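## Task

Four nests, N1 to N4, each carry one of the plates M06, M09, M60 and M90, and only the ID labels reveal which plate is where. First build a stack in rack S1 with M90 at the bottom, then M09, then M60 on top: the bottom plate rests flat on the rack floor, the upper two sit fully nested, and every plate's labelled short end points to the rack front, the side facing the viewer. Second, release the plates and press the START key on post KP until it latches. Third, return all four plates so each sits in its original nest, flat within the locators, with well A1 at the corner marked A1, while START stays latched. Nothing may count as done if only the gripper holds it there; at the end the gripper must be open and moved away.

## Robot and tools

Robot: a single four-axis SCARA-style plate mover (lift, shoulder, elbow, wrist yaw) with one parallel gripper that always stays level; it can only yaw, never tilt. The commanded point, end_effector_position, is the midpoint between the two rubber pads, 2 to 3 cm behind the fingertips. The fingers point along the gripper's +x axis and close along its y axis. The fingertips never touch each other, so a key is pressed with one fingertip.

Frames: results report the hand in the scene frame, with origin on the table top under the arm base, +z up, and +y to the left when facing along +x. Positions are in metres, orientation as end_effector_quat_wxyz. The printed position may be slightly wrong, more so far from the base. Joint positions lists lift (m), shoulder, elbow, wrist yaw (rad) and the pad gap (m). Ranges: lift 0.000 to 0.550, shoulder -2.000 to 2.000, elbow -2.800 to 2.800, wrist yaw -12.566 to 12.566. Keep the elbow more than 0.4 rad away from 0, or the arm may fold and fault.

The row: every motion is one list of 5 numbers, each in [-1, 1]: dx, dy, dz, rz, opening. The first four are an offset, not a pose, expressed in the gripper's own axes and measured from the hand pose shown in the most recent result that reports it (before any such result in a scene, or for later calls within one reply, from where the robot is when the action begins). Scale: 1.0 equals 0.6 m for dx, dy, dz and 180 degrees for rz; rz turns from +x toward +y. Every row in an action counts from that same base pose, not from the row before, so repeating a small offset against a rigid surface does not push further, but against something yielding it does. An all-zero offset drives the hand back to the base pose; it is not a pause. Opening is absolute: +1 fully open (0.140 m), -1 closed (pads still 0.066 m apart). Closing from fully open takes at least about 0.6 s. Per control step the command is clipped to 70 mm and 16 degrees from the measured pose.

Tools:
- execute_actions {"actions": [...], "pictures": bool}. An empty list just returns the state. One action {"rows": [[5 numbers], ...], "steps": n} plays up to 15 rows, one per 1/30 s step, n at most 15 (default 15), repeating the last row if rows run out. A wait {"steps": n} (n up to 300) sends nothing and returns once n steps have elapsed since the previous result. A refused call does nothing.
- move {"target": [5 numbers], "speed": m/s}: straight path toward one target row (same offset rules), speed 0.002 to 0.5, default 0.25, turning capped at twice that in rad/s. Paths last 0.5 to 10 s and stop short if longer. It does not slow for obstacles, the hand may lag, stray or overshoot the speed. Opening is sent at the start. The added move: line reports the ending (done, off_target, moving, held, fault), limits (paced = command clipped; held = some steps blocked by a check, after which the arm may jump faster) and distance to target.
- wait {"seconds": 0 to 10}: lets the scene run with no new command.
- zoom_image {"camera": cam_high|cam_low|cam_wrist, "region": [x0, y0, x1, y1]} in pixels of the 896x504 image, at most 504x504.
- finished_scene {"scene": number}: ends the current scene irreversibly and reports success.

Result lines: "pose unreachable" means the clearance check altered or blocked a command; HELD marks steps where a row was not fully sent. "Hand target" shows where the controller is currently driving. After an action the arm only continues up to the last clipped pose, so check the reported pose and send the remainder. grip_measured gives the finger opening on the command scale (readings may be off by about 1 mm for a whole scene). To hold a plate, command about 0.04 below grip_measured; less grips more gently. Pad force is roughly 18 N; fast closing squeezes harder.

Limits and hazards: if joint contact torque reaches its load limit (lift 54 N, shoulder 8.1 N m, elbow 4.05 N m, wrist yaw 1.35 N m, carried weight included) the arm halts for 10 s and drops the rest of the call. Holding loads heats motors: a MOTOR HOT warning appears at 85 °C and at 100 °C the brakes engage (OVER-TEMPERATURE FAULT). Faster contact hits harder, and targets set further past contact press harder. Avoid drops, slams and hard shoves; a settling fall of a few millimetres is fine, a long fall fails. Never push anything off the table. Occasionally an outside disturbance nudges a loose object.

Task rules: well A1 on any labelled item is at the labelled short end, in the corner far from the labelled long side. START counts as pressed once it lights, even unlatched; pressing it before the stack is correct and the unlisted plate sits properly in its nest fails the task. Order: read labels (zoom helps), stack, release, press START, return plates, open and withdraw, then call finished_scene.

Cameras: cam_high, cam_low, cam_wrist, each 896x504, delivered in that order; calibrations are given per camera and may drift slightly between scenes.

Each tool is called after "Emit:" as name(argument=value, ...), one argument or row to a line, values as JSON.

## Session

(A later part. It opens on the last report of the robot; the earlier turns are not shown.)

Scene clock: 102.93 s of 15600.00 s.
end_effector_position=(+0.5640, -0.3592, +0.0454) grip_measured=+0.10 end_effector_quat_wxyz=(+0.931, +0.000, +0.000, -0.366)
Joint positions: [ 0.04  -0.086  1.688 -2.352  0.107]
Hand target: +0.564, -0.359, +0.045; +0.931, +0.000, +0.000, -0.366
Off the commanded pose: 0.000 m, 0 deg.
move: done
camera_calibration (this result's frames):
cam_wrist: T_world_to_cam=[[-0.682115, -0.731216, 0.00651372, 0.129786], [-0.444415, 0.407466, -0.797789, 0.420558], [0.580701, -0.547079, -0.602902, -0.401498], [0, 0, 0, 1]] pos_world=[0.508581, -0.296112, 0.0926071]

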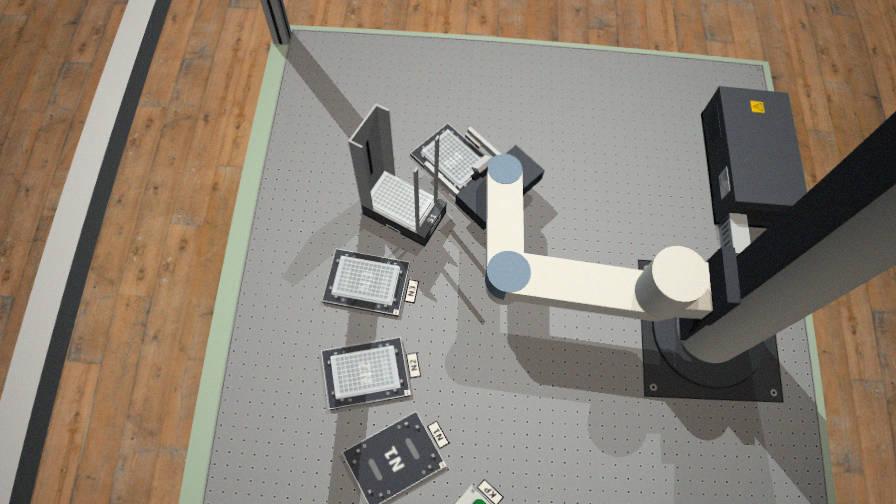

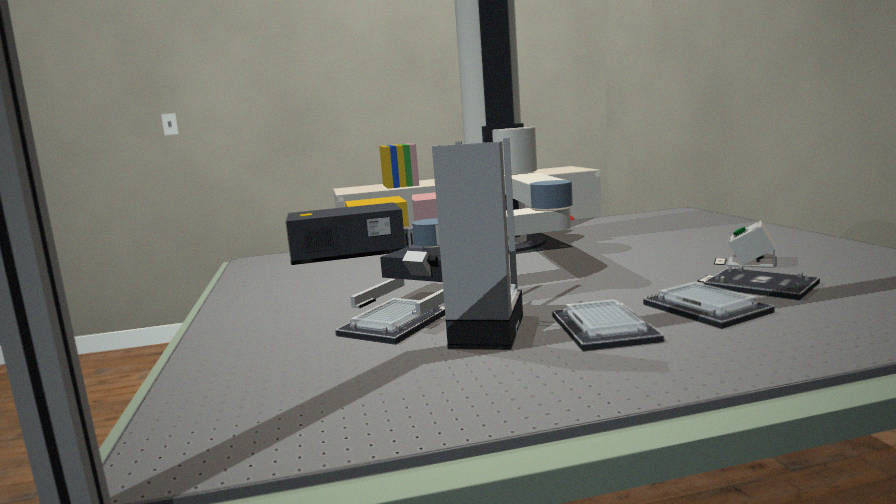

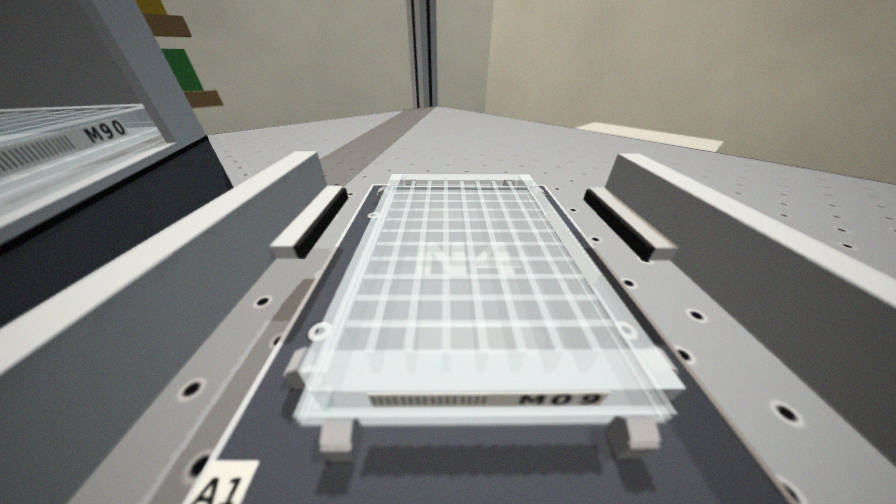

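Emit:
move(
  target=[0,0,-0.0205,0,0.1],
  speed=0.015,
)

Emit:
move(
  target=[0,0,0,0,-0.5],
)

Emit:
move(
  target=[0,0,0,0,-0.62],
)

Emit:
move(
  target=[0,0,0.51,0,-0.62],
  speed=0.15,
)

Emit:
move(
  target=[-0.0198,0.2845,0,0.0911,-0.62],
  speed=0.15,
)

Emit:
move(
  target=[0,0,-0.027,0,-0.62],
  speed=0.015,
)

Scene clock: 109.33 s of 15600.00 s.
end_effector_position=(+0.5640, -0.3592, +0.0331) grip_measured=+0.10 end_effector_quat_wxyz=(+0.931, +0.000, +0.000, -0.366)
Joint positions: [ 0.028 -0.086  1.688 -2.352  0.107]
Hand target: +0.564, -0.359, +0.033; +0.931, +0.000, +0.000, -0.366
Off the commanded pose: 0.000 m, 0 deg.
After step 90, 2.37 s passed at rest.
move: done
camera_calibration (this result's frames):
cam_wrist: T_world_to_cam=[[-0.682117, -0.731214, 0.00651372, 0.129867], [-0.444414, 0.407467, -0.797789, 0.41073], [0.5807, -0.54708, -0.602902, -0.408924], [0, 0, 0, 1]] pos_world=[0.508581, -0.296112, 0.0802889]

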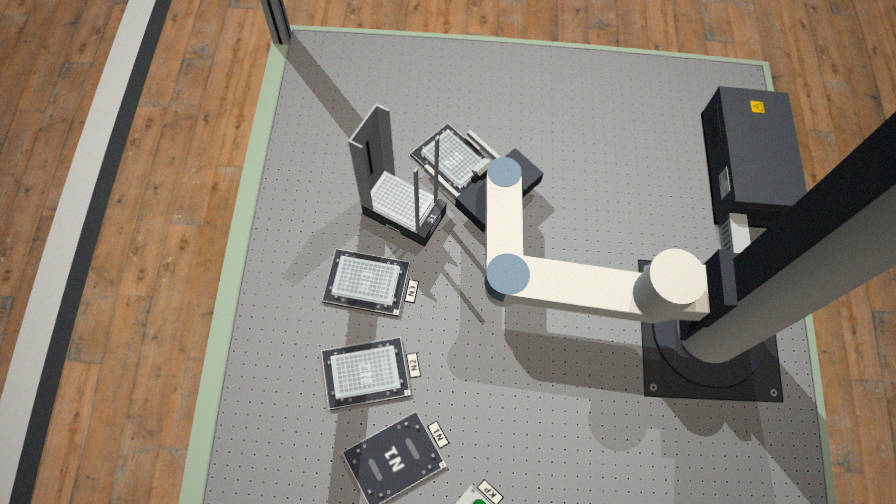

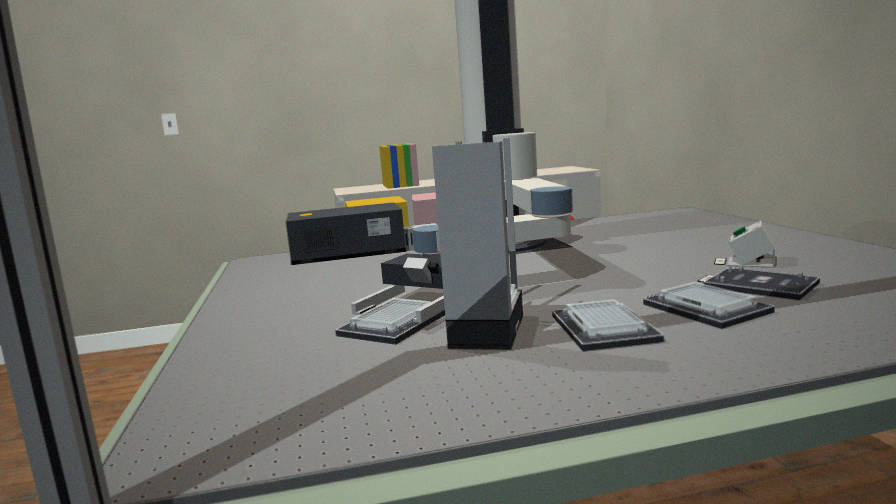

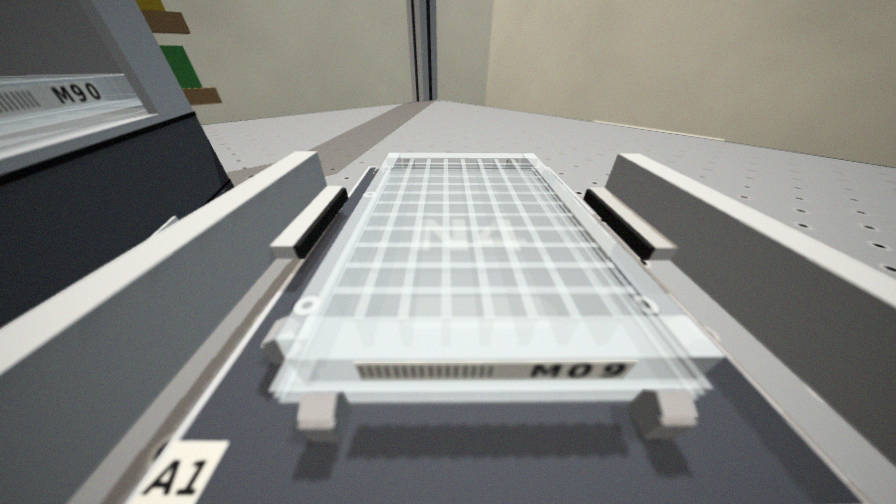

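Scene clock: 109.83 s of 15600.00 s.
end_effector_position=(+0.5640, -0.3592, +0.0331) grip_measured=-0.50 end_effector_quat_wxyz=(+0.931, +0.000, +0.000, -0.366)
Joint positions: [ 0.028 -0.086  1.688 -2.352  0.085]
Hand target: +0.564, -0.359, +0.033; +0.931, +0.000, +0.000, -0.366
Off the commanded pose: 0.000 m, 0 deg.
move: done
camera_calibration (this result's frames):
cam_wrist: T_world_to_cam=[[-0.682116, -0.731215, 0.00651372, 0.129867], [-0.444414, 0.407467, -0.797789, 0.41073], [0.580701, -0.54708, -0.602902, -0.408924], [0, 0, 0, 1]] pos_world=[0.508581, -0.296112, 0.0802889]

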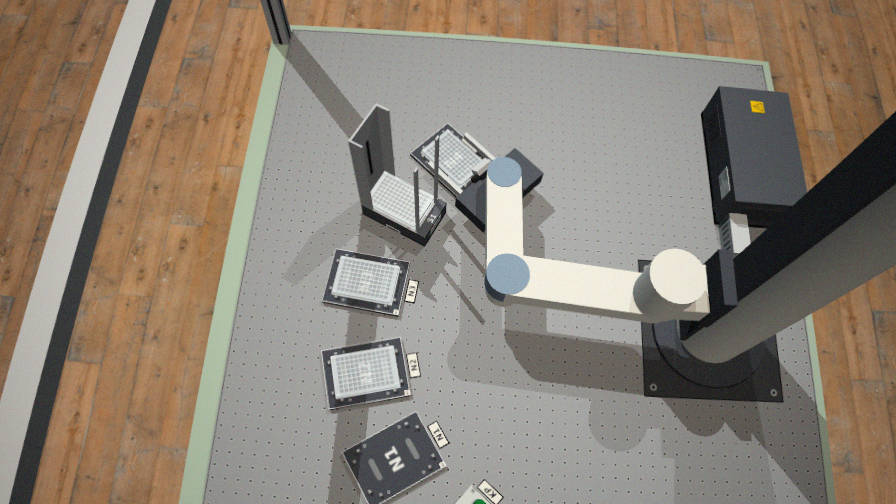

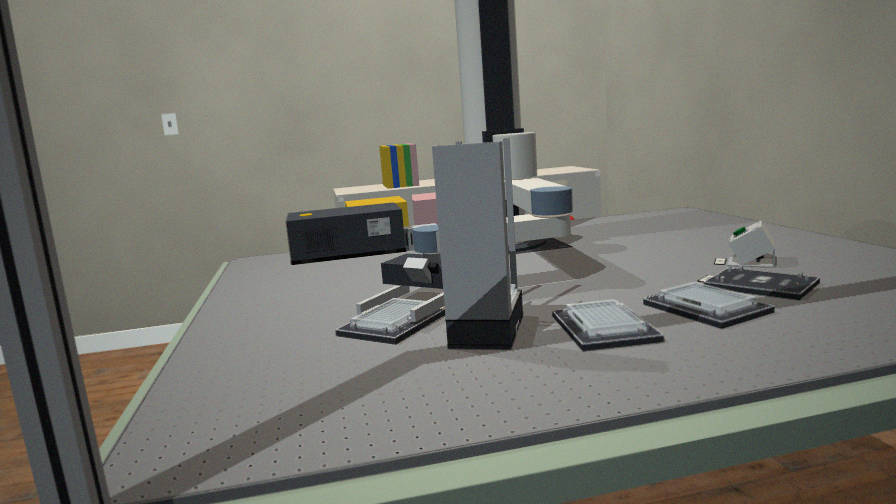

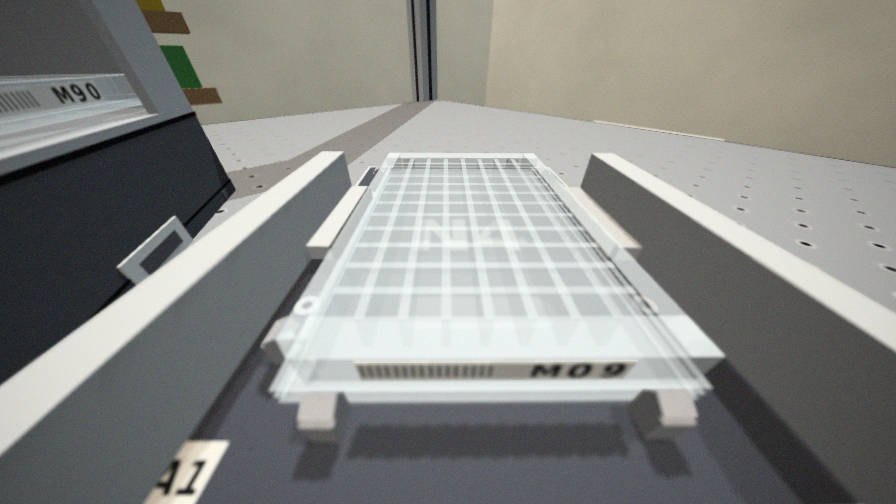

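Scene clock: 110.33 s of 15600.00 s.
end_effector_position=(+0.5640, -0.3592, +0.0331) grip_measured=-0.57 end_effector_quat_wxyz=(+0.931, +0.000, +0.000, -0.366)
Joint positions: [ 0.028 -0.086  1.688 -2.352  0.082]
Hand target: +0.564, -0.359, +0.033; +0.931, +0.000, +0.000, -0.366
Off the commanded pose: 0.000 m, 0 deg.
move: done
camera_calibration (this result's frames):
cam_wrist: T_world_to_cam=[[-0.682051, -0.731275, 0.00651372, 0.129821], [-0.444451, 0.407427, -0.797789, 0.410744], [0.580749, -0.547028, -0.602902, -0.408928], [0, 0, 0, 1]] pos_world=[0.508585, -0.296108, 0.0802972]

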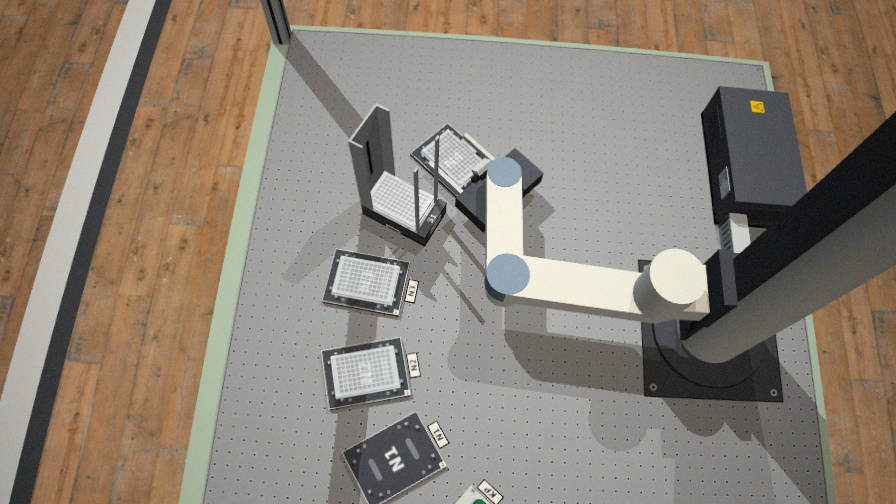

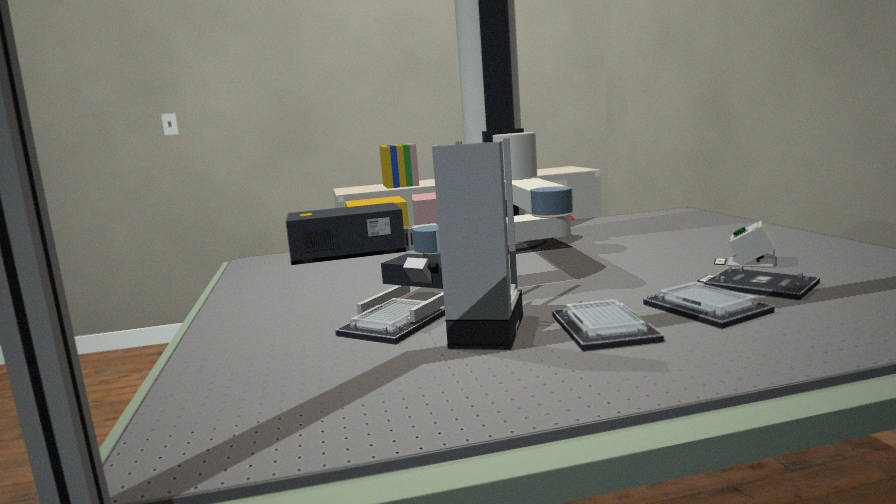

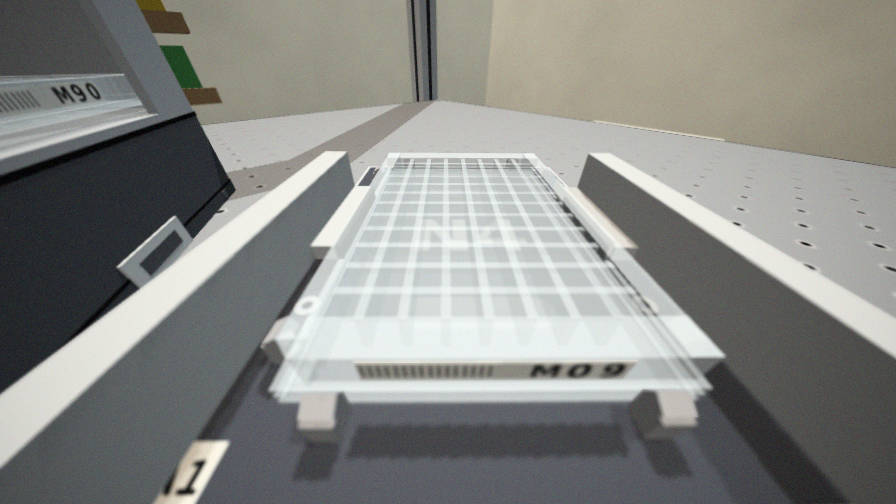

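Scene clock: 112.70 s of 15600.00 s.
end_effector_position=(+0.5640, -0.3592, +0.3391) grip_measured=-0.57 end_effector_quat_wxyz=(+0.931, +0.000, +0.000, -0.366)
Joint positions: [ 0.334 -0.086  1.688 -2.352  0.082]
Hand target: +0.564, -0.359, +0.339; +0.931, +0.000, +0.000, -0.366
Off the commanded pose: 0.000 m, 0 deg.
move: done
camera_calibration (this result's frames):
cam_wrist: T_world_to_cam=[[-0.682025, -0.7313, 0.00651372, 0.127814], [-0.444465, 0.407411, -0.797789, 0.654912], [0.580769, -0.547007, -0.602902, -0.224418], [0, 0, 0, 1]] pos_world=[0.508593, -0.296106, 0.386347]

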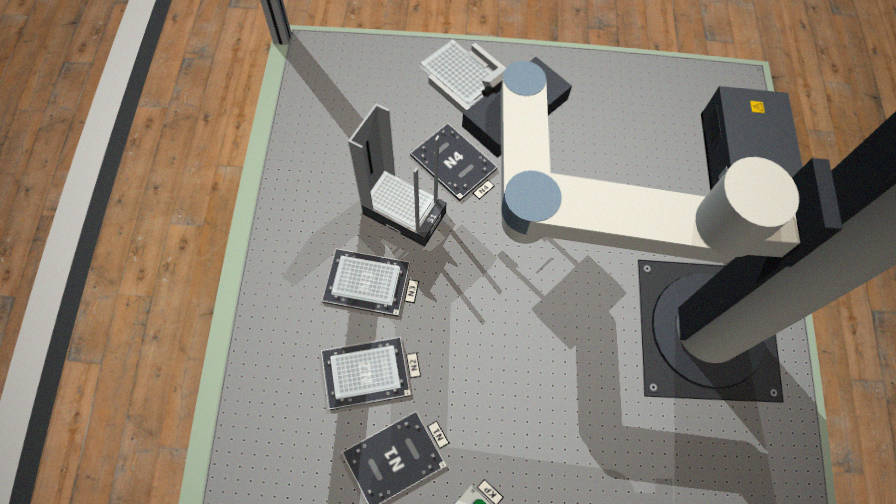

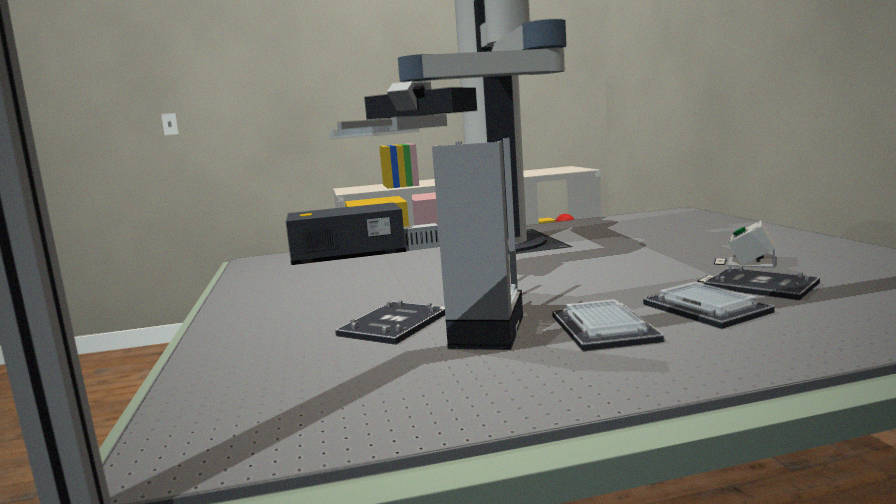

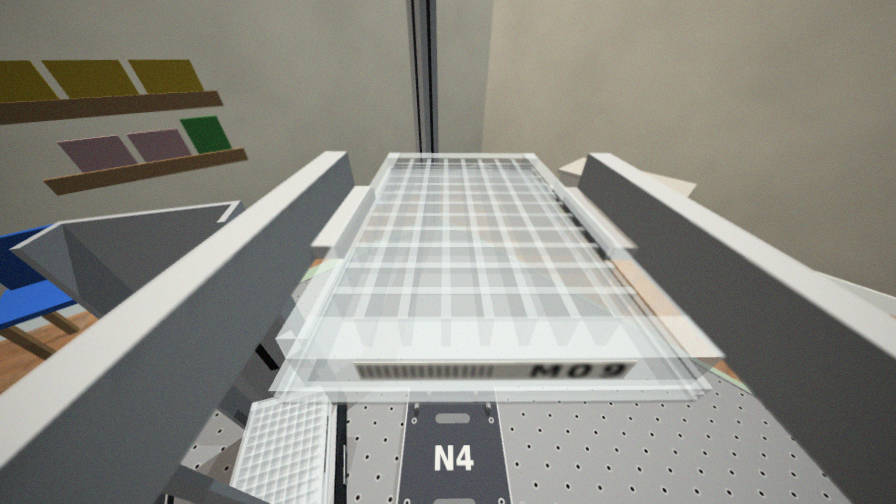

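Scene clock: 114.17 s of 15600.00 s.
end_effector_position=(+0.6716, -0.2260, +0.3391) grip_measured=-0.57 end_effector_quat_wxyz=(+0.973, +0.000, +0.000, -0.229)
Joint positions: [ 0.334  0.201  1.786 -2.45   0.082]
Hand target: +0.672, -0.226, +0.339; +0.973, +0.000, +0.000, -0.230
Off the commanded pose: 0.000 m, 0 deg.
move: done
camera_calibration (this result's frames):
cam_wrist: T_world_to_cam=[[-0.447366, -0.894327, 0.00651372, 0.104233], [-0.541539, 0.265082, -0.797789, 0.681513], [0.711758, -0.360431, -0.602902, -0.259873], [0, 0, 0, 1]] pos_world=[0.600663, -0.181104, 0.386347]

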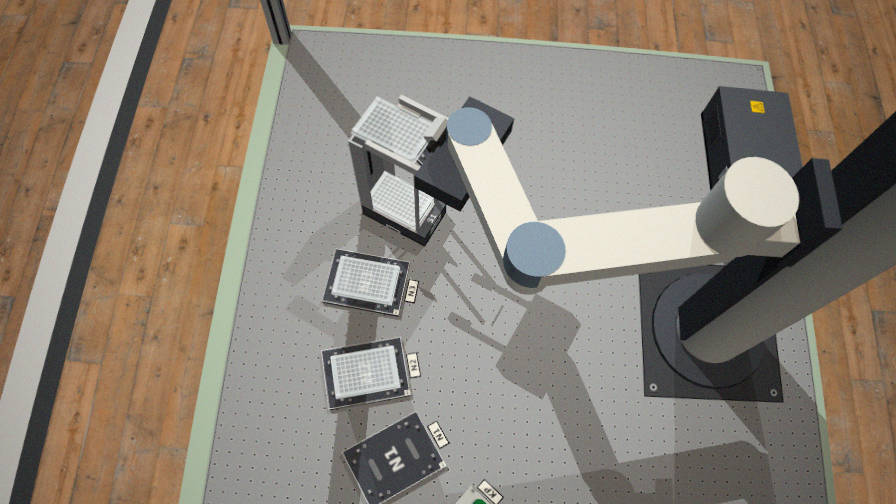

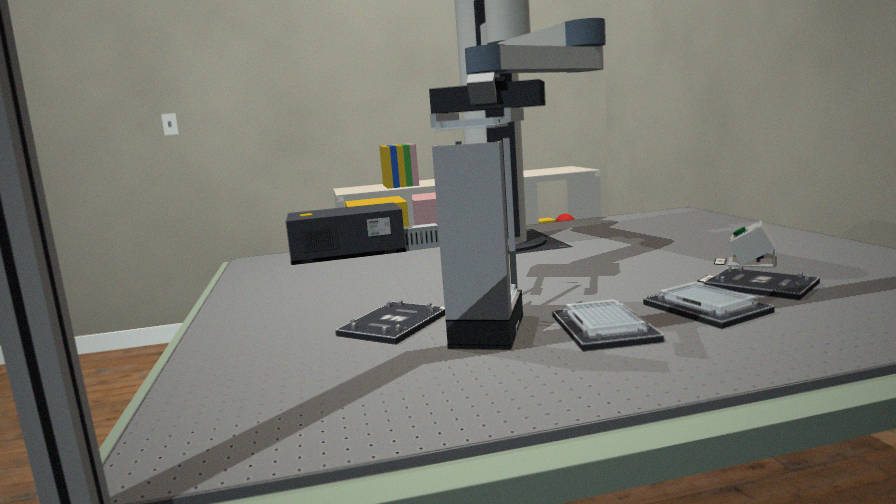

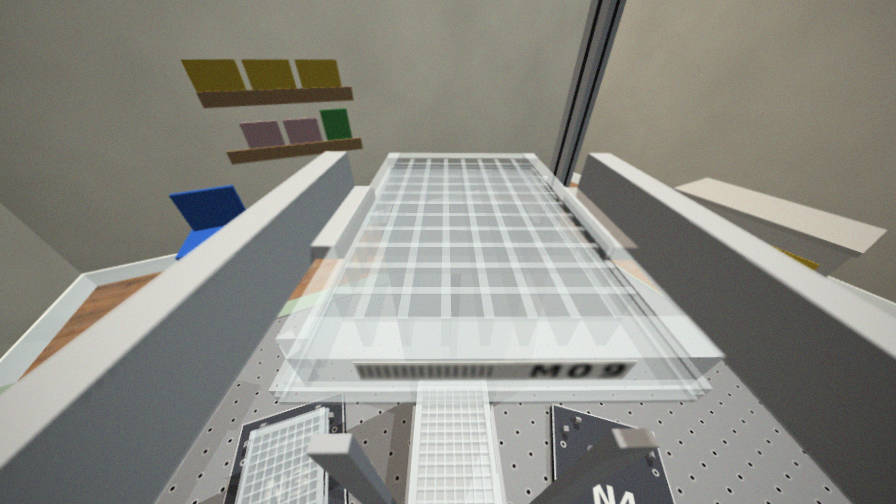

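Scene clock: 115.47 s of 15600.00 s.
end_effector_position=(+0.6716, -0.2260, +0.3229) grip_measured=-0.57 end_effector_quat_wxyz=(+0.973, +0.000, +0.000, -0.229)
Joint positions: [ 0.318  0.201  1.786 -2.45   0.082]
Hand target: +0.672, -0.226, +0.323; +0.973, +0.000, +0.000, -0.229
Off the commanded pose: 0.000 m, 0 deg.
move: done
camera_calibration (this result's frames):
cam_wrist: T_world_to_cam=[[-0.447354, -0.894333, 0.00651372, 0.104338], [-0.541543, 0.265075, -0.797789, 0.668564], [0.711762, -0.360422, -0.602902, -0.269658], [0, 0, 0, 1]] pos_world=[0.600665, -0.181097, 0.370116]

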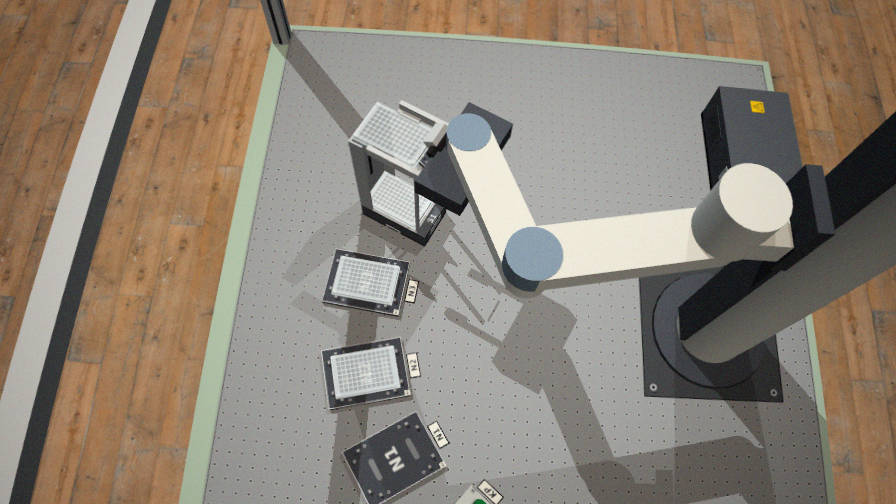

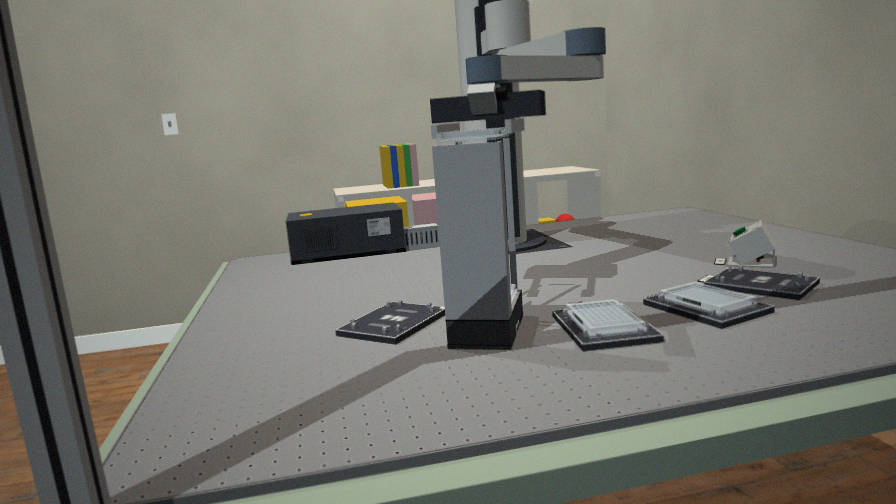

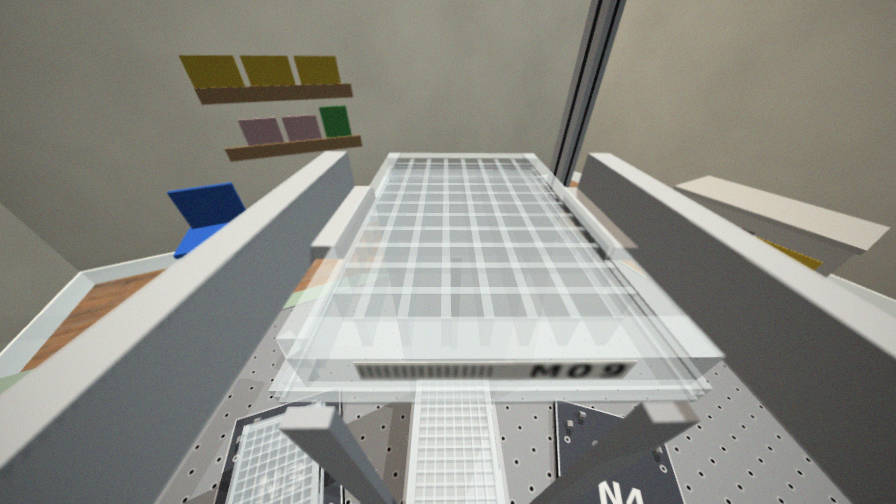

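Emit:
move(
  target=[0.0012,0,0,0.0025,-0.62],
  speed=0.008,
)

Emit:
move(
  target=[0,0,-0.03,0,-0.62],
  speed=0.008,
)

Scene clock: 120.53 s of 15600.00 s.
end_effector_position=(+0.6723, -0.2263, +0.3229) grip_measured=-0.57 end_effector_quat_wxyz=(+0.974, +0.000, +0.000, -0.226)
Joint positions: [ 0.318  0.197  1.79  -2.442  0.082]
Hand target: +0.672, -0.226, +0.323; +0.974, +0.000, +0.000, -0.226
Off the commanded pose: 0.000 m, 0 deg.
After step 90, 1.37 s passed at rest.
move: done
camera_calibration (this result's frames):
cam_wrist: T_world_to_cam=[[-0.440486, -0.897736, 0.00651372, 0.098962], [-0.543559, 0.260916, -0.797789, 0.669401], [0.714504, -0.354955, -0.602902, -0.270823], [0, 0, 0, 1]] pos_world=[0.600954, -0.181945, 0.370116]

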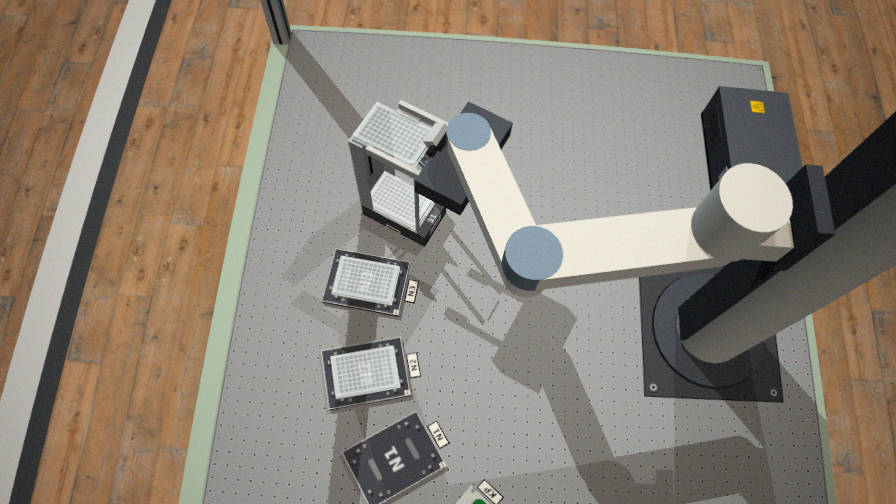

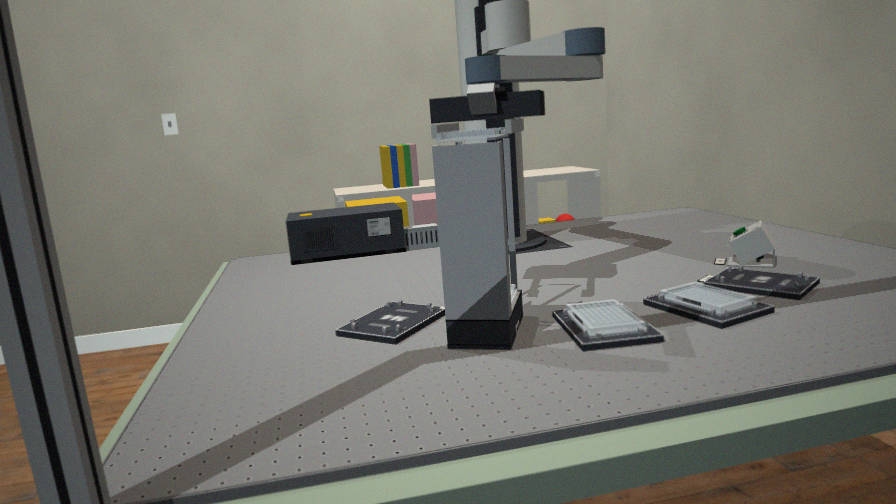

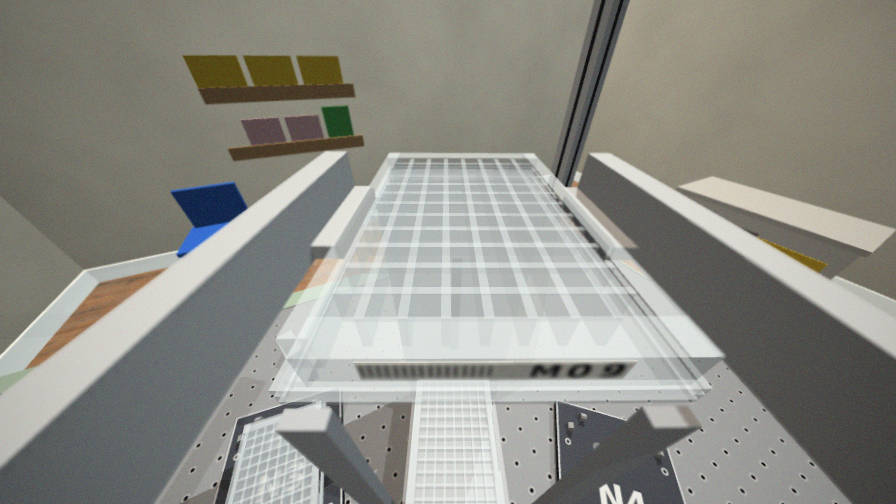

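Scene clock: 123.00 s of 15600.00 s.
end_effector_position=(+0.6728, -0.2259, +0.3050) grip_measured=-0.57 end_effector_quat_wxyz=(+0.974, +0.000, +0.000, -0.225)
Joint positions: [ 0.3    0.197  1.791 -2.442  0.082]
Hand target: +0.672, -0.226, +0.305; +0.974, +0.000, +0.000, -0.226
Off the commanded pose: 0.001 m, 0 deg.
move: done
camera_calibration (this result's frames):
cam_wrist: T_world_to_cam=[[-0.439077, -0.898426, 0.00651372, 0.098505], [-0.543967, 0.260063, -0.797789, 0.655368], [0.71506, -0.353834, -0.602902, -0.281972], [0, 0, 0, 1]] pos_world=[0.601377, -0.181709, 0.352203]

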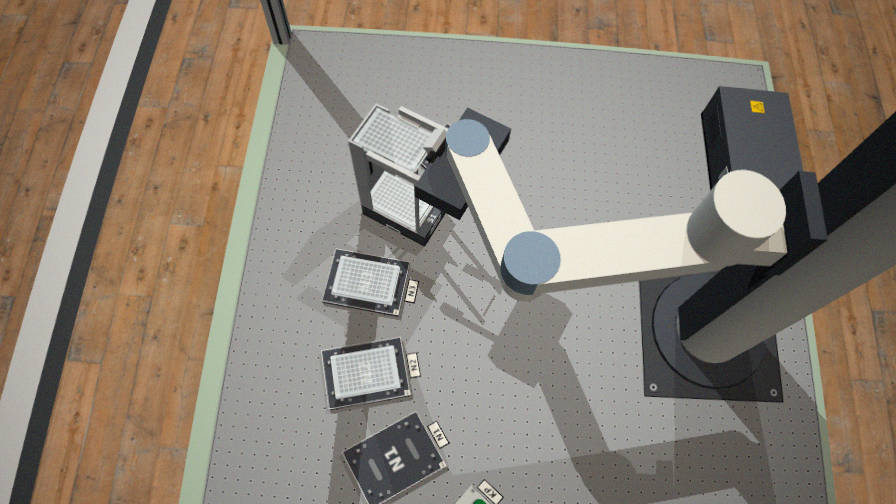

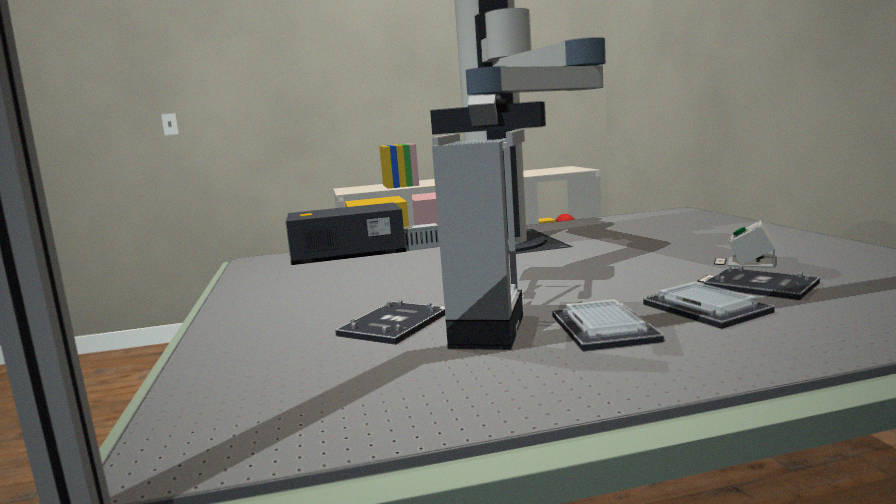

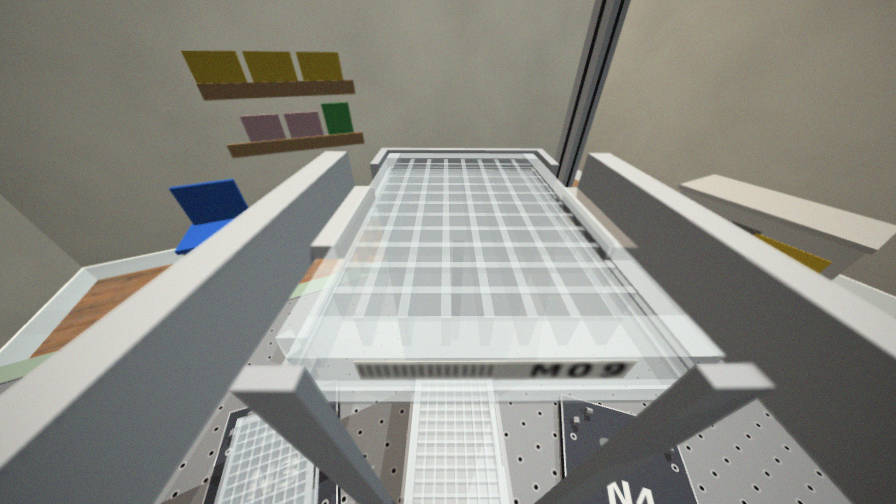

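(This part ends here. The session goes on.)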